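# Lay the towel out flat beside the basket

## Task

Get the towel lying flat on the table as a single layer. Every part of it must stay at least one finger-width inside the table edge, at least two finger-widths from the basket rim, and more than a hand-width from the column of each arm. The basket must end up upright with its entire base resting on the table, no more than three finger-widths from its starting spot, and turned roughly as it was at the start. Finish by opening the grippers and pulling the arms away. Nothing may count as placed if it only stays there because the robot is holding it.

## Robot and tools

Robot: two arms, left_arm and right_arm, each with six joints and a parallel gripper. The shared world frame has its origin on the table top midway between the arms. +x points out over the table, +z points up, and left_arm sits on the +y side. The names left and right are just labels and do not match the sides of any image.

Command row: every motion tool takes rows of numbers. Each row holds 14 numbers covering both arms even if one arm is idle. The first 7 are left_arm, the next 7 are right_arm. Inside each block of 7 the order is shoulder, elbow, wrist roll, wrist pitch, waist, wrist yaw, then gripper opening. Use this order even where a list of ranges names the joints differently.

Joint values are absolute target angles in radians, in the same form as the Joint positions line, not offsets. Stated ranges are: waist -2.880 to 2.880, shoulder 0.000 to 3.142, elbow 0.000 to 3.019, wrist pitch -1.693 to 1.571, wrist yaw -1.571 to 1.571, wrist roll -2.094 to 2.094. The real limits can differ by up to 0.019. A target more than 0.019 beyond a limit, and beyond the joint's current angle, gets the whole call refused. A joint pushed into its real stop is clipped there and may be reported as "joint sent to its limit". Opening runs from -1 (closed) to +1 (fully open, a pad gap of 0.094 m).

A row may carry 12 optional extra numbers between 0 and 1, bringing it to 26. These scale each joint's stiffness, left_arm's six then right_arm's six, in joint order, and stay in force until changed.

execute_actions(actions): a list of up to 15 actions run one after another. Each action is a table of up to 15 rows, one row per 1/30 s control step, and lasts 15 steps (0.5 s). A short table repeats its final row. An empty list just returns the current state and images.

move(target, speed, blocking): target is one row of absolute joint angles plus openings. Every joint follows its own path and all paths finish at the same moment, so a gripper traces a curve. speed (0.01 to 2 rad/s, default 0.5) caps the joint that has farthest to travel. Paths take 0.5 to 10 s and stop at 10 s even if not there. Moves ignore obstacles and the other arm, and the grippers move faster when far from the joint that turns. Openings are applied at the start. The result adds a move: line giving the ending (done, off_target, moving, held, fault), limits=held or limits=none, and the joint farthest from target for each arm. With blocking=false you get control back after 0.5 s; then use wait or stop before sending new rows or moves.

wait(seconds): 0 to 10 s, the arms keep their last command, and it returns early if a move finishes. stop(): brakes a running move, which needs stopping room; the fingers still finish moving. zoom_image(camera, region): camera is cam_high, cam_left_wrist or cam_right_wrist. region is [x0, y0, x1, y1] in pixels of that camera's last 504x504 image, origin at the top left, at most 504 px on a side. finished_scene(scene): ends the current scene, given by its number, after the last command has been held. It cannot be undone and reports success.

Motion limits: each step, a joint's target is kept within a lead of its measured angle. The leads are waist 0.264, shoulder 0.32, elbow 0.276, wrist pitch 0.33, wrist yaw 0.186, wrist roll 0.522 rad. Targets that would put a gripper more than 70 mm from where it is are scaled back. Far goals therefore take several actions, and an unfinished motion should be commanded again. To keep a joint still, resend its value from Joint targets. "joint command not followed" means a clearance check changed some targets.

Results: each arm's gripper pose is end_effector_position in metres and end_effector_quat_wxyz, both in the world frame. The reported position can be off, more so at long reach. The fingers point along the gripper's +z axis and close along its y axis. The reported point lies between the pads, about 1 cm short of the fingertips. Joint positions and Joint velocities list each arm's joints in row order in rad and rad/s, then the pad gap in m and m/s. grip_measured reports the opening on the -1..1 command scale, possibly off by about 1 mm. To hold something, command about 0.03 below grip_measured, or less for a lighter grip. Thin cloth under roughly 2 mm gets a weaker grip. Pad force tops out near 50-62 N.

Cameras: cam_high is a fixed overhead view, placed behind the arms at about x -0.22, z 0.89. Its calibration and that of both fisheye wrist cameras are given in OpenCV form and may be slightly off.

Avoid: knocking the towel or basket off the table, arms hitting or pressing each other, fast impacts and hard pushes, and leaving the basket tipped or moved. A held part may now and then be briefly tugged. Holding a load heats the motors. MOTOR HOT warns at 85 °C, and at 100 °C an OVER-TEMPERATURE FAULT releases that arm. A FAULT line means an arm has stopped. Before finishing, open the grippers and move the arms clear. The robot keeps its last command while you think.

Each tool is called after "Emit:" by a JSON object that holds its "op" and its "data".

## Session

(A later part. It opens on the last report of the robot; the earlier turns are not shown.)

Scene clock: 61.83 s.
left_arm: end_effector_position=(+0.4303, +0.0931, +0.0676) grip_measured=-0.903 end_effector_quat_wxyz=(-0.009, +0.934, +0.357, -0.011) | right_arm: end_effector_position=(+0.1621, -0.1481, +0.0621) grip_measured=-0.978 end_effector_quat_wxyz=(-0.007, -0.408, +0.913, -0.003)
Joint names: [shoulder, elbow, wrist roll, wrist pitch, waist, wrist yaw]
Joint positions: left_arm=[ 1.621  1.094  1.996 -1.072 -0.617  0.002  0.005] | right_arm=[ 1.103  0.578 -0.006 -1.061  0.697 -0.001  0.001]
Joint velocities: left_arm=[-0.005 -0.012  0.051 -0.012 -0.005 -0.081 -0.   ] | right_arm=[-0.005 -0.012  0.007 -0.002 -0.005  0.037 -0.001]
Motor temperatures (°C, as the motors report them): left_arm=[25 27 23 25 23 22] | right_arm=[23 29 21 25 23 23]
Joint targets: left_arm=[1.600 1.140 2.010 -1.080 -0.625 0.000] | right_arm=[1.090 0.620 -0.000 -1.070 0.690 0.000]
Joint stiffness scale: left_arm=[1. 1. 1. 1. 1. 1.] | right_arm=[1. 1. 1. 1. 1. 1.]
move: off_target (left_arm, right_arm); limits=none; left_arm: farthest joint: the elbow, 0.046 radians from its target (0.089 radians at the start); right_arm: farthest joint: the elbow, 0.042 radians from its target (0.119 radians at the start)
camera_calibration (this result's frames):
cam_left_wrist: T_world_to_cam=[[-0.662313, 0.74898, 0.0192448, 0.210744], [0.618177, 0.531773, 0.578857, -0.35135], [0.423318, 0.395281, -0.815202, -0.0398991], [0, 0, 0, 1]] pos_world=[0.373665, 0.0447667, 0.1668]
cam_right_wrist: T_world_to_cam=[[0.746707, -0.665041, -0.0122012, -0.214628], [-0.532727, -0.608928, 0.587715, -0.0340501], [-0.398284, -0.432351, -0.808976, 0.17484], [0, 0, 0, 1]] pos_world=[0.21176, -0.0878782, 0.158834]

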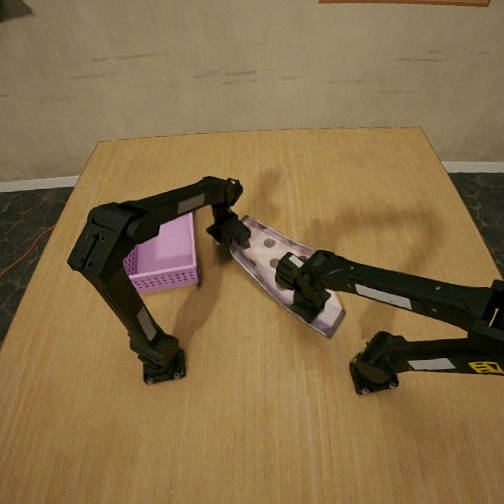

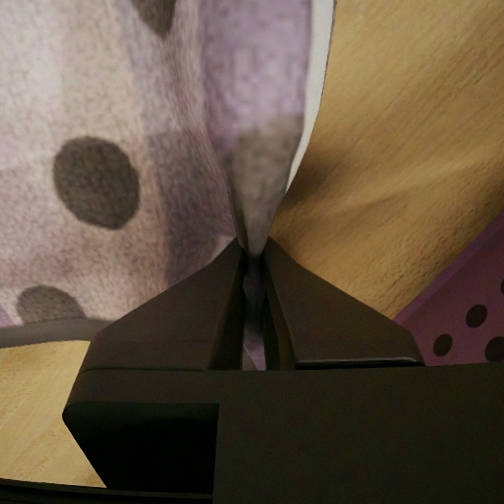

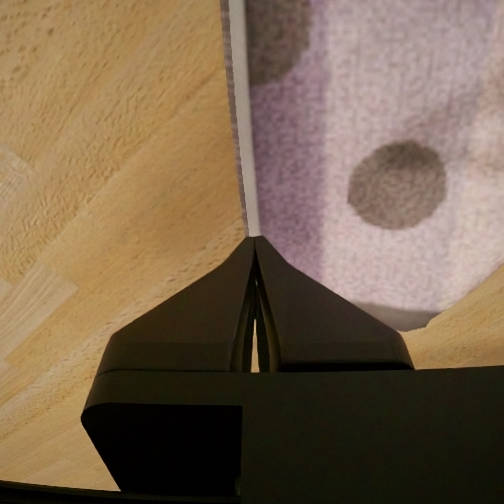

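Emit:
{"op": "move", "data": {"target": [1.65,1.09,2.01,-1.0,-0.625,0,-1,1.11,0.59,0,-1.03,0.62,0,0.2], "speed": 0.3}}

Emit:
{"op": "move", "data": {"target": [1.65,1.09,2.01,-1.0,-0.625,0,-1,1.275,0.475,0,-0.78,0.62,0,0.2], "speed": 0.2}}

Emit:
{"op": "move", "data": {"target": [1.65,1.09,2.01,-1.0,-0.625,0,-1,1.275,0.475,0,-0.78,0.62,0,-1]}}

Scene clock: 66.30 s.
left_arm: end_effector_position=(+0.4417, +0.0881, +0.0578) grip_measured=-0.904 end_effector_quat_wxyz=(+0.004, +0.934, +0.357, +0.003) | right_arm: end_effector_position=(+0.1765, -0.1552, +0.0620) grip_measured=+0.198 end_effector_quat_wxyz=(+0.002, -0.379, +0.926, +0.001)
Joint names: [shoulder, elbow, wrist roll, wrist pitch, waist, wrist yaw]
Joint positions: left_arm=[ 1.641  1.09   1.996 -1.009 -0.617  0.002  0.005] | right_arm=[ 1.103  0.578 -0.006 -1.041  0.633 -0.001  0.056]
Joint velocities: left_arm=[ 0.005  0.022  0.037 -0.012  0.005 -0.066 -0.001] | right_arm=[-0.015 -0.007 -0.051  0.002 -0.005  0.037 -0.001]
Motor temperatures (°C, as the motors report them): left_arm=[25 27 23 25 23 22] | right_arm=[23 30 21 25 23 23]
Joint targets: left_arm=[1.650 1.090 2.010 -1.000 -0.625 0.000] | right_arm=[1.110 0.590 0.000 -1.030 0.620 -0.000]
Joint stiffness scale: left_arm=[1. 1. 1. 1. 1. 1.] | right_arm=[1. 1. 1. 1. 1. 1.]
move: done; limits=none; left_arm: farthest joint: the wrist roll, 0.014 radians from its target (0.014 radians at the start); right_arm: farthest joint: the waist, 0.013 radians from its target (0.077 radians at the start)
camera_calibration (this result's frames):
cam_left_wrist: T_world_to_cam=[[-0.66237, 0.749007, -0.0159344, 0.224237], [0.597234, 0.540754, 0.592366, -0.34241], [0.452303, 0.382849, -0.805512, -0.0630219], [0, 0, 0, 1]] pos_world=[0.381532, 0.0413318, 0.15564]
cam_right_wrist: T_world_to_cam=[[0.7033, -0.710791, -0.0120115, -0.229529], [-0.578601, -0.582156, 0.571241, -0.0173771], [-0.413025, -0.394804, -0.820695, 0.186663], [0, 0, 0, 1]] pos_world=[0.22847, -0.099568, 0.160363]

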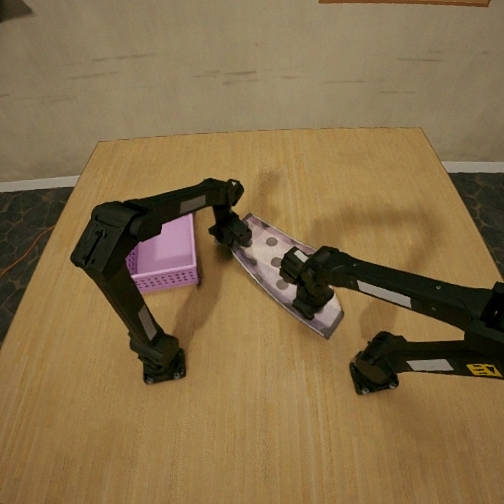

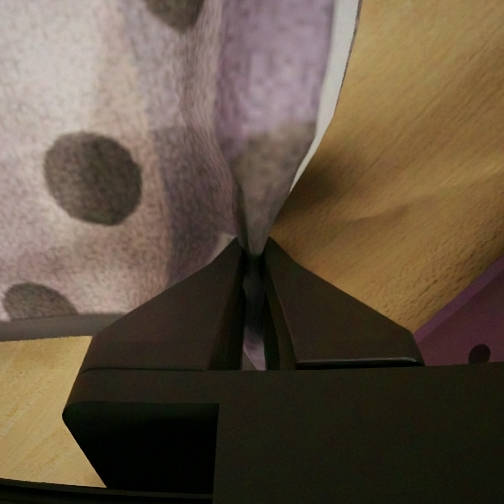

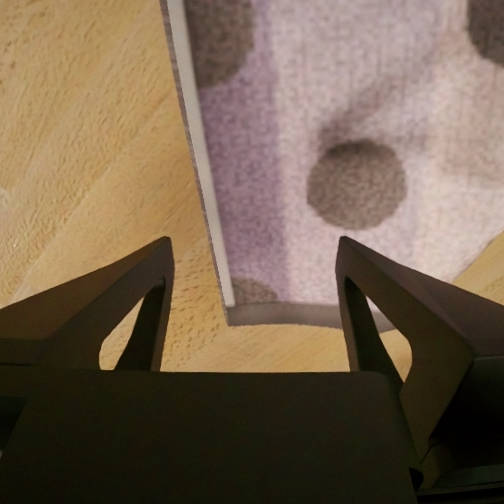

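Scene clock: 68.00 s.
left_arm: end_effector_position=(+0.4418, +0.0883, +0.0578) grip_measured=-0.904 end_effector_quat_wxyz=(+0.004, +0.934, +0.357, +0.004) | right_arm: end_effector_position=(+0.1840, -0.1500, +0.0119) grip_measured=+0.198 end_effector_quat_wxyz=(+0.019, -0.376, +0.926, +0.003)
Joint names: [shoulder, elbow, wrist roll, wrist pitch, waist, wrist yaw]
Joint positions: left_arm=[ 1.641  1.09   1.996 -1.009 -0.617  0.     0.005] | right_arm=[ 1.223  0.502 -0.001 -0.813  0.633  0.008  0.056]
Joint velocities: left_arm=[-0.005 -0.012 -0.051  0.022 -0.005  0.037  0.   ] | right_arm=[ 0.005  0.012  0.081 -0.002  0.005  0.051  0.001]
Motor temperatures (°C, as the motors report them): left_arm=[25 27 23 25 23 22] | right_arm=[23 29 21 25 23 23]
Joint targets: left_arm=[1.650 1.090 2.010 -1.000 -0.625 -0.000] | right_arm=[1.275 0.475 -0.000 -0.780 0.620 -0.000]
Joint stiffness scale: left_arm=[1. 1. 1. 1. 1. 1.] | right_arm=[1. 1. 1. 1. 1. 1.]
move: off_target (right_arm); limits=none; left_arm: farthest joint: the wrist roll, 0.014 radians from its target (0.014 radians at the start); right_arm: farthest joint: the shoulder, 0.052 radians from its target (0.172 radians at the start)
camera_calibration (this result's frames):
cam_left_wrist: T_world_to_cam=[[-0.662373, 0.749018, -0.015296, 0.224091], [0.59686, 0.539936, 0.593488, -0.34243], [0.452792, 0.383981, -0.804698, -0.0635248], [0, 0, 0, 1]] pos_world=[0.381578, 0.0414342, 0.155537]
cam_right_wrist: T_world_to_cam=[[0.699842, -0.714292, -0.00274088, -0.231789], [-0.597672, -0.587674, 0.545369, 0.021608], [-0.391163, -0.380034, -0.838192, 0.149034], [0, 0, 0, 1]] pos_world=[0.233427, -0.0962288, 0.112499]

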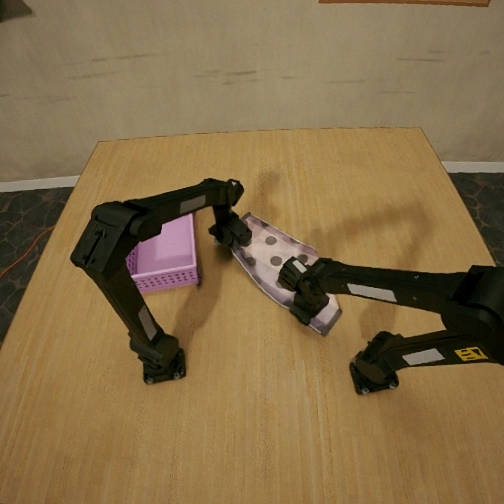

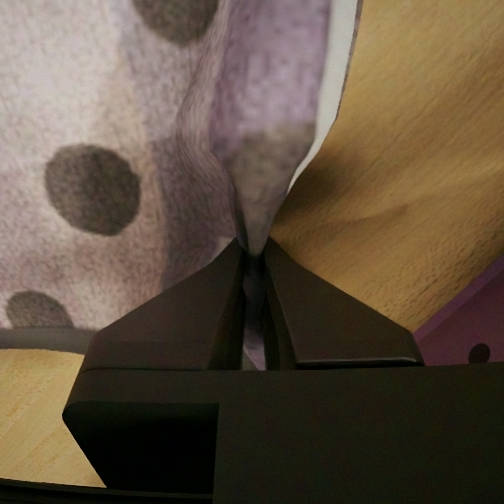

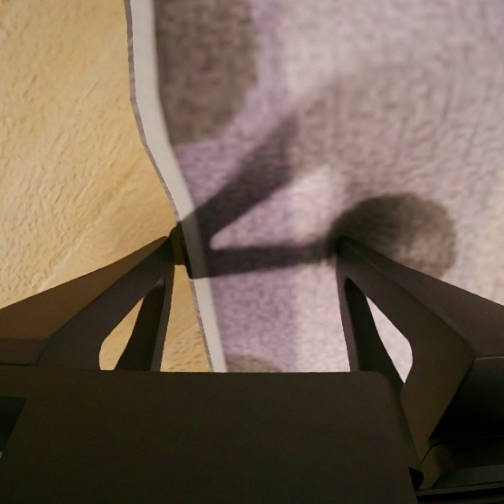

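Scene clock: 68.70 s.
left_arm: end_effector_position=(+0.4418, +0.0883, +0.0578) grip_measured=-0.904 end_effector_quat_wxyz=(+0.004, +0.934, +0.357, +0.004) | right_arm: end_effector_position=(+0.1853, -0.1496, +0.0124) grip_measured=-0.898 end_effector_quat_wxyz=(+0.022, -0.376, +0.926, +0.002)
Joint names: [shoulder, elbow, wrist roll, wrist pitch, waist, wrist yaw]
Joint positions: left_arm=[ 1.641  1.09   1.996 -1.009 -0.617  0.     0.005] | right_arm=[ 1.222  0.503 -0.001 -0.81   0.633  0.012  0.005]
Joint velocities: left_arm=[ 0.005 -0.017 -0.037  0.012  0.005 -0.022 -0.001] | right_arm=[-0.005  0.007  0.007 -0.007 -0.005  0.066 -0.001]
Motor temperatures (°C, as the motors report them): left_arm=[25 27 23 25 23 22] | right_arm=[23 29 21 25 23 23]
Joint targets: left_arm=[1.650 1.090 2.010 -1.000 -0.625 -0.000] | right_arm=[1.275 0.475 -0.000 -0.780 0.620 -0.000]
Joint stiffness scale: left_arm=[1. 1. 1. 1. 1. 1.] | right_arm=[1. 1. 1. 1. 1. 1.]
move: off_target (right_arm); limits=none; left_arm: farthest joint: the wrist roll, 0.014 radians from its target (0.014 radians at the start); right_arm: farthest joint: the shoulder, 0.053 radians from its target (0.052 radians at the start)
camera_calibration (this result's frames):
cam_left_wrist: T_world_to_cam=[[-0.662373, 0.749018, -0.015296, 0.224091], [0.59686, 0.539936, 0.593488, -0.34243], [0.452792, 0.383981, -0.804698, -0.0635248], [0, 0, 0, 1]] pos_world=[0.381578, 0.0414342, 0.155537]
cam_right_wrist: T_world_to_cam=[[0.699752, -0.714385, 0.000713882, -0.232424], [-0.601131, -0.588277, 0.540899, 0.0229533], [-0.385991, -0.378925, -0.841087, 0.149362], [0, 0, 0, 1]] pos_world=[0.234089, -0.0959402, 0.113377]

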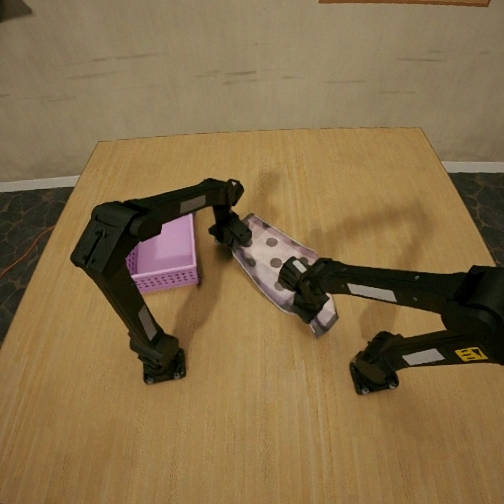

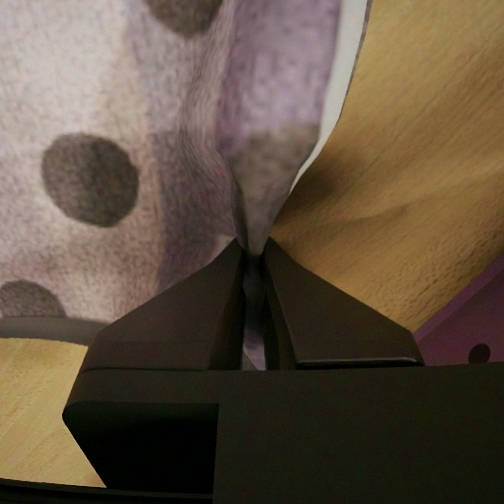

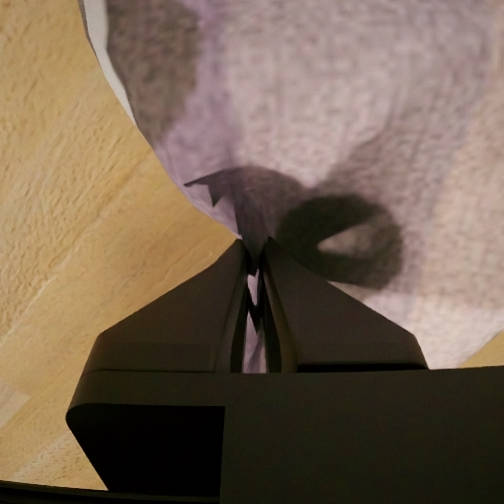

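Emit:
{"op": "move", "data": {"target": [1.5,1.53,2.01,-1.57,-0.625,0,-1,0.98,1.08,0,-1.64,0.62,0,-1], "speed": 0.4}}

Emit:
{"op": "move", "data": {"target": [1.63,1.68,1.09,-1.58,-0.69,0,-1,1.576,1.61,-1.55,-1.57,-0.13,0,-1], "speed": 0.5}}

Scene clock: 78.67 s.
left_arm: end_effector_position=(+0.4407, +0.0888, +0.2520) grip_measured=-0.903 end_effector_quat_wxyz=(-0.011, +0.934, +0.357, -0.011) | right_arm: end_effector_position=(+0.1812, -0.1520, +0.2563) grip_measured=-0.898 end_effector_quat_wxyz=(-0.004, -0.376, +0.926, -0.004)
Joint names: [shoulder, elbow, wrist roll, wrist pitch, waist, wrist yaw]
Joint positions: left_arm=[ 1.517  1.478  1.996 -1.564 -0.617  0.     0.005] | right_arm=[ 0.989  1.036 -0.001 -1.629  0.633  0.005  0.005]
Joint velocities: left_arm=[-0.005 -0.007  0.037 -0.032  0.005 -0.007 -0.   ] | right_arm=[ 0.005 -0.002 -0.037 -0.012 -0.005 -0.037 -0.001]
Motor temperatures (°C, as the motors report them): left_arm=[26 27 23 25 23 22] | right_arm=[23 29 21 25 23 23]
Joint targets: left_arm=[1.500 1.530 2.010 -1.570 -0.625 -0.000] | right_arm=[0.980 1.080 0.000 -1.640 0.620 0.000]
Joint stiffness scale: left_arm=[1. 1. 1. 1. 1. 1.] | right_arm=[1. 1. 1. 1. 1. 1.]
move: off_target (left_arm, right_arm); limits=none; left_arm: farthest joint: the elbow, 0.052 radians from its target (0.440 radians at the start); right_arm: farthest joint: the elbow, 0.044 radians from its target (0.577 radians at the start)
camera_calibration (this result's frames):
cam_left_wrist: T_world_to_cam=[[-0.662229, 0.748954, 0.0228136, 0.216378], [0.619379, 0.530015, 0.579184, -0.462735], [0.421691, 0.397682, -0.814878, 0.108069], [0, 0, 0, 1]] pos_world=[0.384329, 0.0402225, 0.351135]
cam_right_wrist: T_world_to_cam=[[0.699705, -0.714404, -0.00639116, -0.22957], [-0.5768, -0.570166, 0.584989, -0.12585], [-0.421563, -0.405633, -0.811016, 0.346733], [0, 0, 0, 1]] pos_world=[0.23421, -0.0951142, 0.35336]

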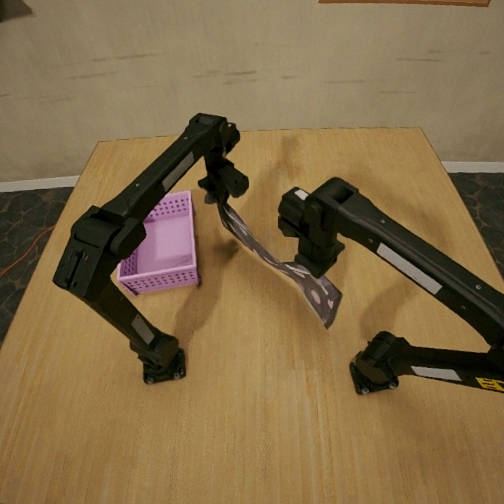

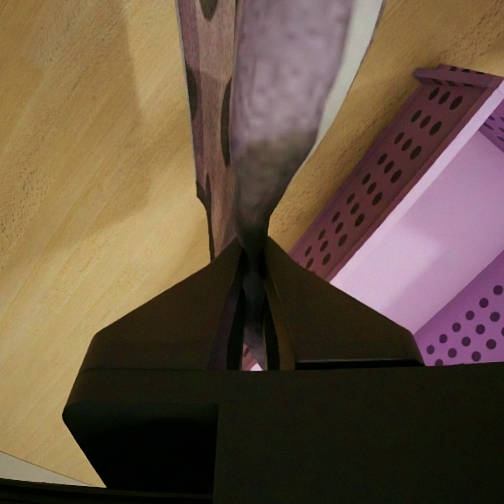

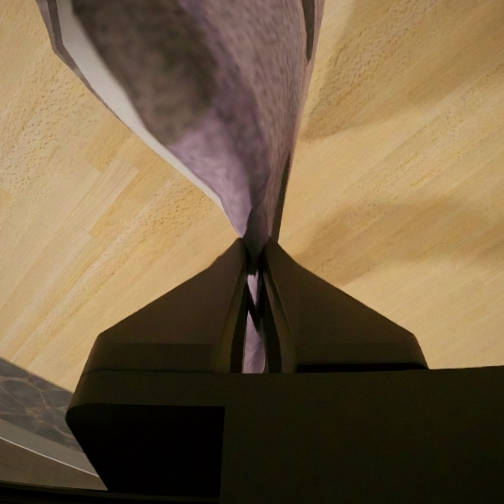

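Scene clock: 82.53 s.
left_arm: end_effector_position=(+0.4716, +0.0423, +0.2613) grip_measured=-0.903 end_effector_quat_wxyz=(+0.002, +0.711, +0.703, +0.000) | right_arm: end_effector_position=(+0.4670, -0.3174, +0.2624) grip_measured=-0.898 end_effector_quat_wxyz=(-0.005, -0.702, +0.712, +0.003)
Joint names: [shoulder, elbow, wrist roll, wrist pitch, waist, wrist yaw]
Joint positions: left_arm=[ 1.62   1.624  1.106 -1.571 -0.678  0.     0.005] | right_arm=[ 1.562  1.558 -1.54  -1.578 -0.12   0.002  0.005]
Joint velocities: left_arm=[ 0.015  0.007 -0.066 -0.017  0.005  0.007 -0.   ] | right_arm=[-0.005 -0.012  0.007 -0.032 -0.005  0.037  0.   ]
Motor temperatures (°C, as the motors report them): left_arm=[26 28 23 25 23 22] | right_arm=[23 30 21 25 23 23]
Joint targets: left_arm=[1.630 1.680 1.090 -1.580 -0.690 -0.000] | right_arm=[1.576 1.610 -1.550 -1.570 -0.130 -0.000]
Joint stiffness scale: left_arm=[1. 1. 1. 1. 1. 1.] | right_arm=[1. 1. 1. 1. 1. 1.]
move: off_target (left_arm, right_arm); limits=none; left_arm: farthest joint: the elbow, 0.056 radians from its target (0.202 radians at the start); right_arm: farthest joint: the elbow, 0.052 radians from its target (0.574 radians at the start)
camera_calibration (this result's frames):
cam_left_wrist: T_world_to_cam=[[-0.999798, 0.018085, -0.00873917, 0.469745], [0.00948115, 0.808493, 0.588429, -0.189151], [0.0177073, 0.588227, -0.808502, 0.301923], [0, 0, 0, 1]] pos_world=[0.466098, -0.0331675, 0.359512]
cam_right_wrist: T_world_to_cam=[[0.999688, -0.0106652, -0.0226032, -0.460133], [0.00434064, -0.816548, 0.577261, -0.406361], [-0.0246133, -0.577178, -0.816247, 0.166582], [0, 0, 0, 1]] pos_world=[0.465853, -0.240574, 0.360147]

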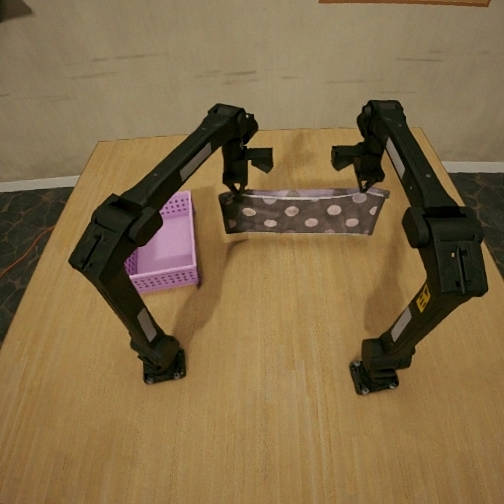

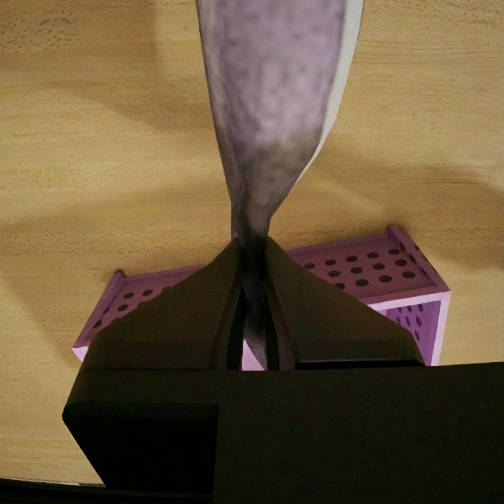

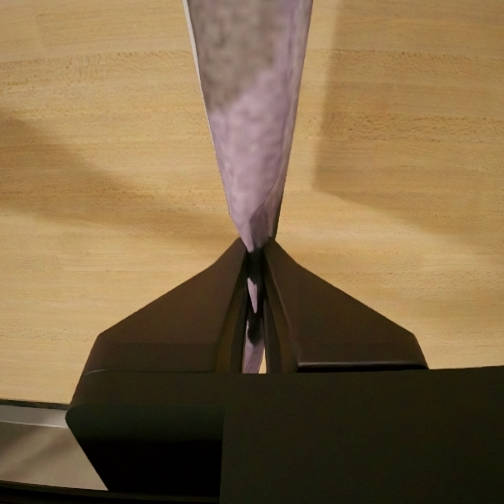

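Emit:
{"op": "move", "data": {"target": [1.35,0.69,0.757,-0.91,-1.024,0,-1,1.16,0.535,-1.55,-0.94,-0.12,0,-1], "speed": 0.3}}

Emit:
{"op": "move", "data": {"target": [1.35,0.69,0.757,-0.91,-1.024,0,0.4,1.16,0.535,-1.55,-0.94,-0.12,0,0.4]}}

Emit:
{"op": "move", "data": {"target": [0.8,0.7,0.757,-1.4,-1.024,0,0.4,0.8,0.75,-1.55,-1.4,-0.6,0,0.4]}}

Scene clock: 90.53 s.
left_arm: end_effector_position=(+0.2445, +0.0461, +0.0302) grip_measured=-0.903 end_effector_quat_wxyz=(-0.009, +0.713, +0.702, -0.001) | right_arm: end_effector_position=(+0.2390, -0.3206, +0.0305) grip_measured=-0.898 end_effector_quat_wxyz=(-0.008, -0.703, +0.712, +0.010)
Joint names: [shoulder, elbow, wrist roll, wrist pitch, waist, wrist yaw]
Joint positions: left_arm=[ 1.367  0.69   0.774 -0.913 -1.014  0.002  0.005] | right_arm=[ 1.176  0.53  -1.541 -0.951 -0.12  -0.002  0.005]
Joint velocities: left_arm=[-0.015 -0.022  0.037  0.002 -0.005 -0.066  0.   ] | right_arm=[-0.005 -0.007  0.007 -0.002 -0.015 -0.037  0.001]
Motor temperatures (°C, as the motors report them): left_arm=[26 28 23 25 23 22] | right_arm=[23 31 21 25 23 23]
Joint targets: left_arm=[1.350 0.690 0.757 -0.910 -1.024 0.000] | right_arm=[1.160 0.535 -1.550 -0.940 -0.120 0.000]
Joint stiffness scale: left_arm=[1. 1. 1. 1. 1. 1.] | right_arm=[1. 1. 1. 1. 1. 1.]
move: done; limits=none; left_arm: farthest joint: the shoulder, 0.017 radians from its target (0.270 radians at the start); right_arm: farthest joint: the shoulder, 0.016 radians from its target (0.402 radians at the start)
camera_calibration (this result's frames):
cam_left_wrist: T_world_to_cam=[[-0.999715, 0.021866, 0.00958426, 0.239948], [0.0232453, 0.799956, 0.599609, -0.0574034], [0.00544407, 0.599661, -0.800236, 0.119081], [0, 0, 0, 1]] pos_world=[0.240566, -0.0307346, 0.127413]
cam_right_wrist: T_world_to_cam=[[0.999277, -0.00948111, -0.0368208, -0.236614], [0.0133772, -0.818826, 0.573886, -0.276949], [-0.0355909, -0.573963, -0.818107, -0.02638], [0, 0, 0, 1]] pos_world=[0.239209, -0.244158, 0.128643]

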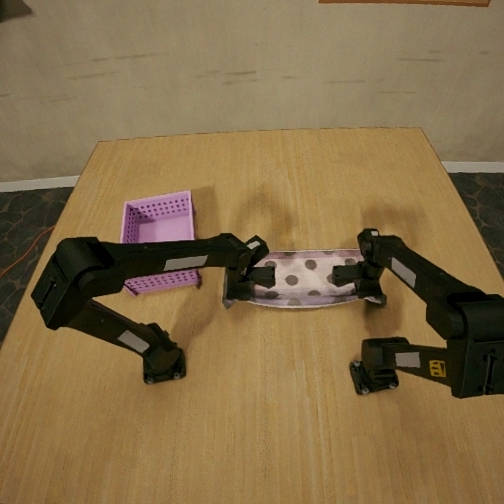

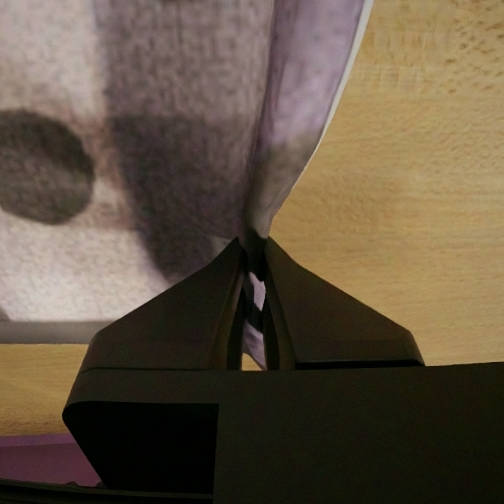

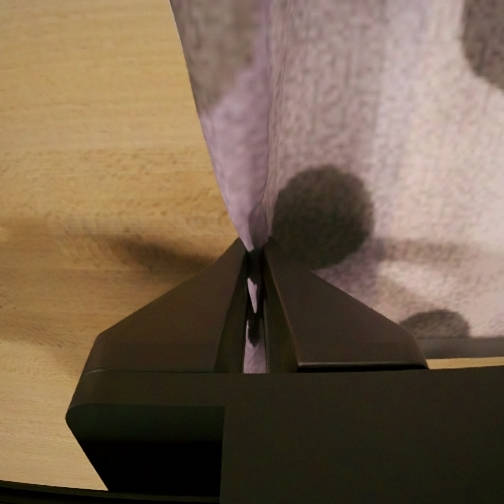

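Scene clock: 91.23 s.
left_arm: end_effector_position=(+0.2443, +0.0464, +0.0299) grip_measured=+0.398 end_effector_quat_wxyz=(-0.010, +0.712, +0.702, -0.001) | right_arm: end_effector_position=(+0.2390, -0.3205, +0.0305) grip_measured=+0.399 end_effector_quat_wxyz=(-0.008, -0.703, +0.712, +0.010)
Joint names: [shoulder, elbow, wrist roll, wrist pitch, waist, wrist yaw]
Joint positions: left_arm=[ 1.367  0.69   0.773 -0.913 -1.014  0.002  0.066] | right_arm=[ 1.176  0.53  -1.541 -0.951 -0.12  -0.003  0.066]
Joint velocities: left_arm=[-0.015 -0.007  0.037  0.022 -0.005  0.037  0.001] | right_arm=[-0.005 -0.007  0.022 -0.032 -0.005 -0.037 -0.001]
Motor temperatures (°C, as the motors report them): left_arm=[26 28 23 25 23 22] | right_arm=[23 31 21 25 23 23]
Joint targets: left_arm=[1.350 0.690 0.757 -0.910 -1.024 -0.000] | right_arm=[1.160 0.535 -1.550 -0.940 -0.120 0.000]
Joint stiffness scale: left_arm=[1. 1. 1. 1. 1. 1.] | right_arm=[1. 1. 1. 1. 1. 1.]
move: done; limits=none; left_arm: farthest joint: the shoulder, 0.017 radians from its target (0.017 radians at the start); right_arm: farthest joint: the shoulder, 0.016 radians from its target (0.016 radians at the start)
camera_calibration (this result's frames):
cam_left_wrist: T_world_to_cam=[[-0.999742, 0.0203351, 0.0101022, 0.239752], [0.0223286, 0.799645, 0.600058, -0.0572535], [0.00412409, 0.600129, -0.799893, 0.119033], [0, 0, 0, 1]] pos_world=[0.240478, -0.030528, 0.127147]
cam_right_wrist: T_world_to_cam=[[0.999277, -0.00947681, -0.0368309, -0.236611], [0.013373, -0.819045, 0.573573, -0.276955], [-0.0356019, -0.573651, -0.818326, -0.0262328], [0, 0, 0, 1]] pos_world=[0.239209, -0.24413, 0.128673]

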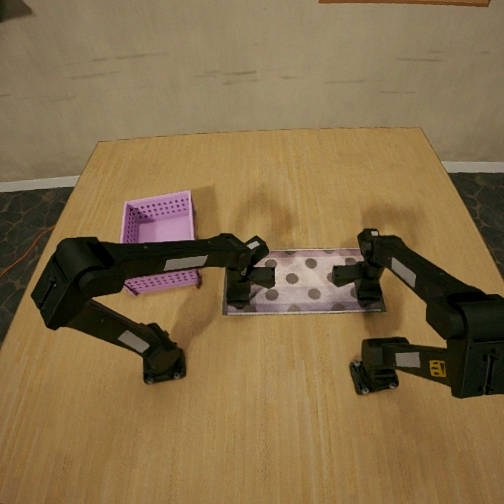

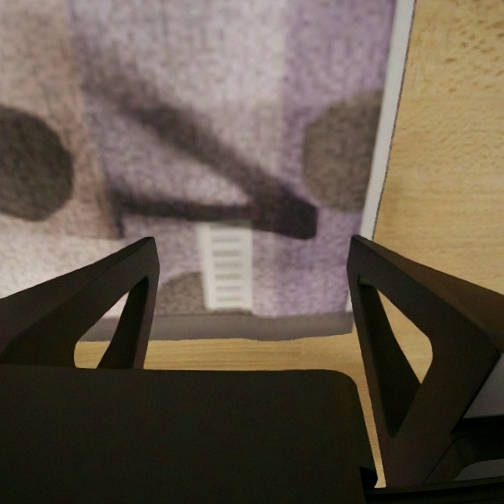

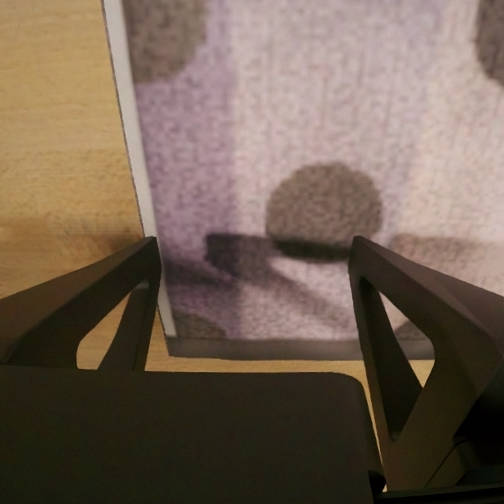

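Scene clock: 92.83 s.
left_arm: end_effector_position=(+0.1738, +0.1208, +0.1621) grip_measured=+0.398 end_effector_quat_wxyz=(+0.035, +0.711, +0.702, -0.002) | right_arm: end_effector_position=(+0.1888, -0.4153, +0.1682) grip_measured=+0.399 end_effector_quat_wxyz=(+0.024, -0.518, +0.854, -0.034)
Joint names: [shoulder, elbow, wrist roll, wrist pitch, waist, wrist yaw]
Joint positions: left_arm=[ 0.796  0.687  0.772 -1.393 -1.014  0.002  0.066] | right_arm=[ 0.803  0.706 -1.541 -1.391 -0.589 -0.003  0.066]
Joint velocities: left_arm=[-0.005 -0.002  0.022 -0.002  0.005 -0.007 -0.001] | right_arm=[-0.005  0.002 -0.022  0.007  0.005  0.066 -0.001]
Motor temperatures (°C, as the motors report them): left_arm=[26 28 23 25 23 22] | right_arm=[23 31 21 25 23 23]
Joint targets: left_arm=[0.800 0.700 0.757 -1.400 -1.024 0.000] | right_arm=[0.800 0.750 -1.550 -1.400 -0.600 0.000]
Joint stiffness scale: left_arm=[1. 1. 1. 1. 1. 1.] | right_arm=[1. 1. 1. 1. 1. 1.]
move: off_target (right_arm); limits=none; left_arm: farthest joint: the wrist roll, 0.015 radians from its target (0.016 radians at the start); right_arm: farthest joint: the elbow, 0.044 radians from its target (0.220 radians at the start)
camera_calibration (this result's frames):
cam_left_wrist: T_world_to_cam=[[-0.998459, 0.0185923, -0.0522828, 0.176506], [-0.0130904, 0.836687, 0.547525, -0.184253], [0.0539241, 0.547366, -0.835154, 0.183811], [0, 0, 0, 1]] pos_world=[0.16391, 0.0502686, 0.263622]
cam_right_wrist: T_world_to_cam=[[0.885657, -0.458817, 0.0714005, -0.365585], [-0.413678, -0.7098, 0.570135, -0.306313], [-0.210908, -0.534481, -0.818442, 0.0795711], [0, 0, 0, 1]] pos_world=[0.21385, -0.342629, 0.265867]

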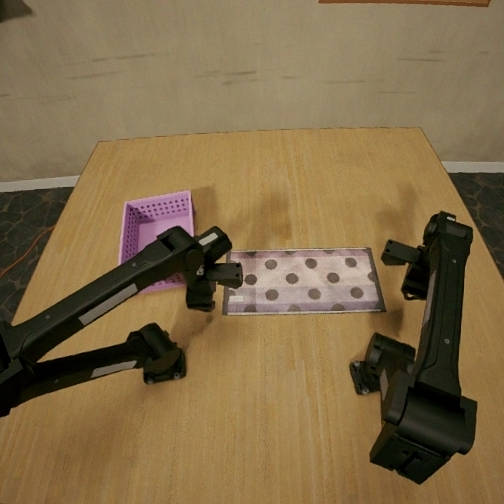

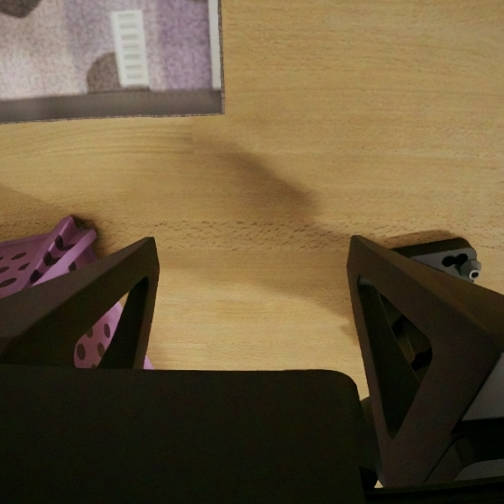

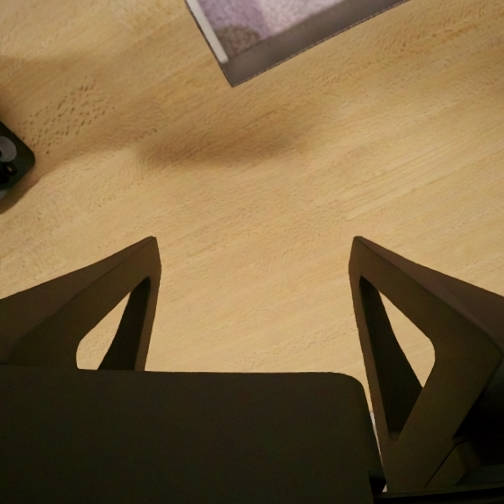

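Move further clear.

Emit:
{"op": "move", "data": {"target": [0.4,0.7,0,-1.2,-1.024,0,0.4,0.4,0.75,0,-1.2,-0.8,0,0.4], "speed": 1}}

Emit:
{"op": "zoom_image", "data": {"camera": "cam_high", "region": [200,200,410,350]}}

Scene clock: 97.70 s.
left_arm: end_effector_position=(+0.1815, +0.1126, +0.2497) grip_measured=+0.398 end_effector_quat_wxyz=(+0.288, +0.382, +0.870, -0.122) | right_arm: end_effector_position=(+0.1733, -0.4545, +0.2597) grip_measured=+0.399 end_effector_quat_wxyz=(+0.303, +0.296, +0.900, -0.102)
Joint names: [shoulder, elbow, wrist roll, wrist pitch, waist, wrist yaw]
Joint positions: left_arm=[ 0.404  0.684  0.016 -1.216 -1.014  0.002  0.066] | right_arm=[ 0.408  0.706 -0.01  -1.217 -0.785 -0.003  0.066]
Joint velocities: left_arm=[-0.005  0.002  0.007 -0.002 -0.015 -0.022  0.001] | right_arm=[-0.015  0.002 -0.022 -0.012 -0.005 -0.022 -0.   ]
Motor temperatures (°C, as the motors report them): left_arm=[25 28 23 25 23 22] | right_arm=[23 32 21 25 23 23]
Joint targets: left_arm=[0.400 0.700 0.000 -1.200 -1.024 -0.000] | right_arm=[0.400 0.750 -0.000 -1.200 -0.800 0.000]
Joint stiffness scale: left_arm=[1. 1. 1. 1. 1. 1.] | right_arm=[1. 1. 1. 1. 1. 1.]
move: off_target (right_arm); limits=none; left_arm: farthest joint: the elbow, 0.016 radians from its target (0.013 radians at the start); right_arm: farthest joint: the elbow, 0.044 radians from its target (0.044 radians at the start)
camera_calibration (this result's frames):
cam_left_wrist: T_world_to_cam=[[-0.736612, -0.676134, -0.0156652, 0.210512], [-0.676158, 0.736743, -0.00449259, 0.0441779], [0.0145788, 0.00728289, -0.999867, 0.37009], [0, 0, 0, 1]] pos_world=[0.179541, 0.107091, 0.373537]
cam_right_wrist: T_world_to_cam=[[-0.587798, -0.809002, -0.00306735, -0.260839], [-0.808349, 0.587469, -0.0381084, 0.423245], [0.0326317, -0.0199205, -0.999269, 0.368896], [0, 0, 0, 1]] pos_world=[0.176771, -0.452314, 0.383955]

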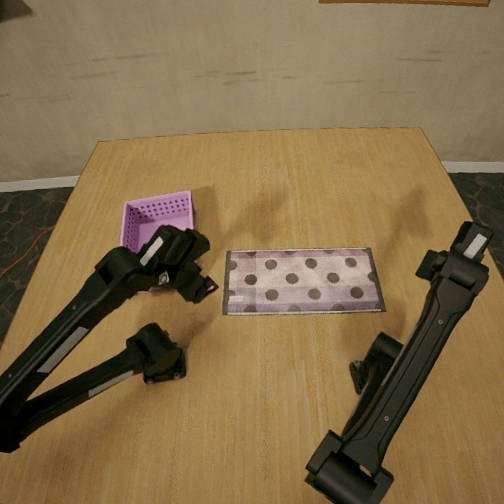

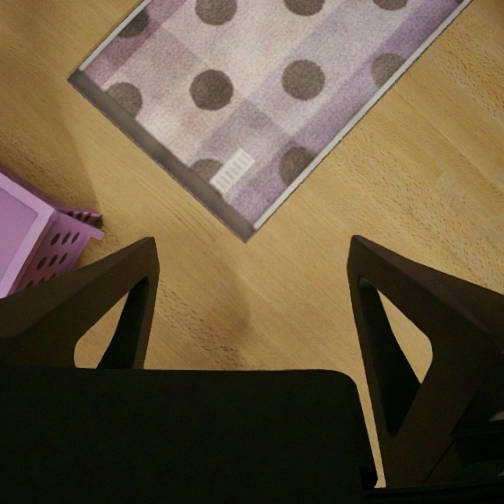

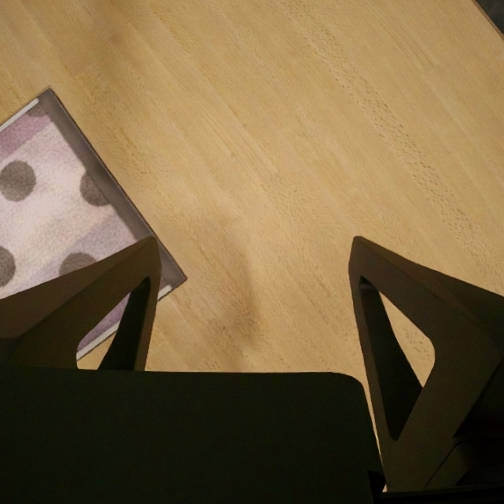

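Region (200, 200, 410, 350) of cam_high's 504x504 image, scaled by 2.400, with more detail than that image has; it fills the top 360 rows of this view, and the rest is white.

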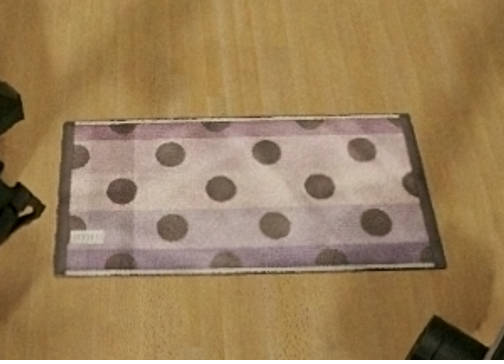

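Emit:
{"op": "finished_scene", "data": {"scene": 1}}

The scene is finished: the task was done.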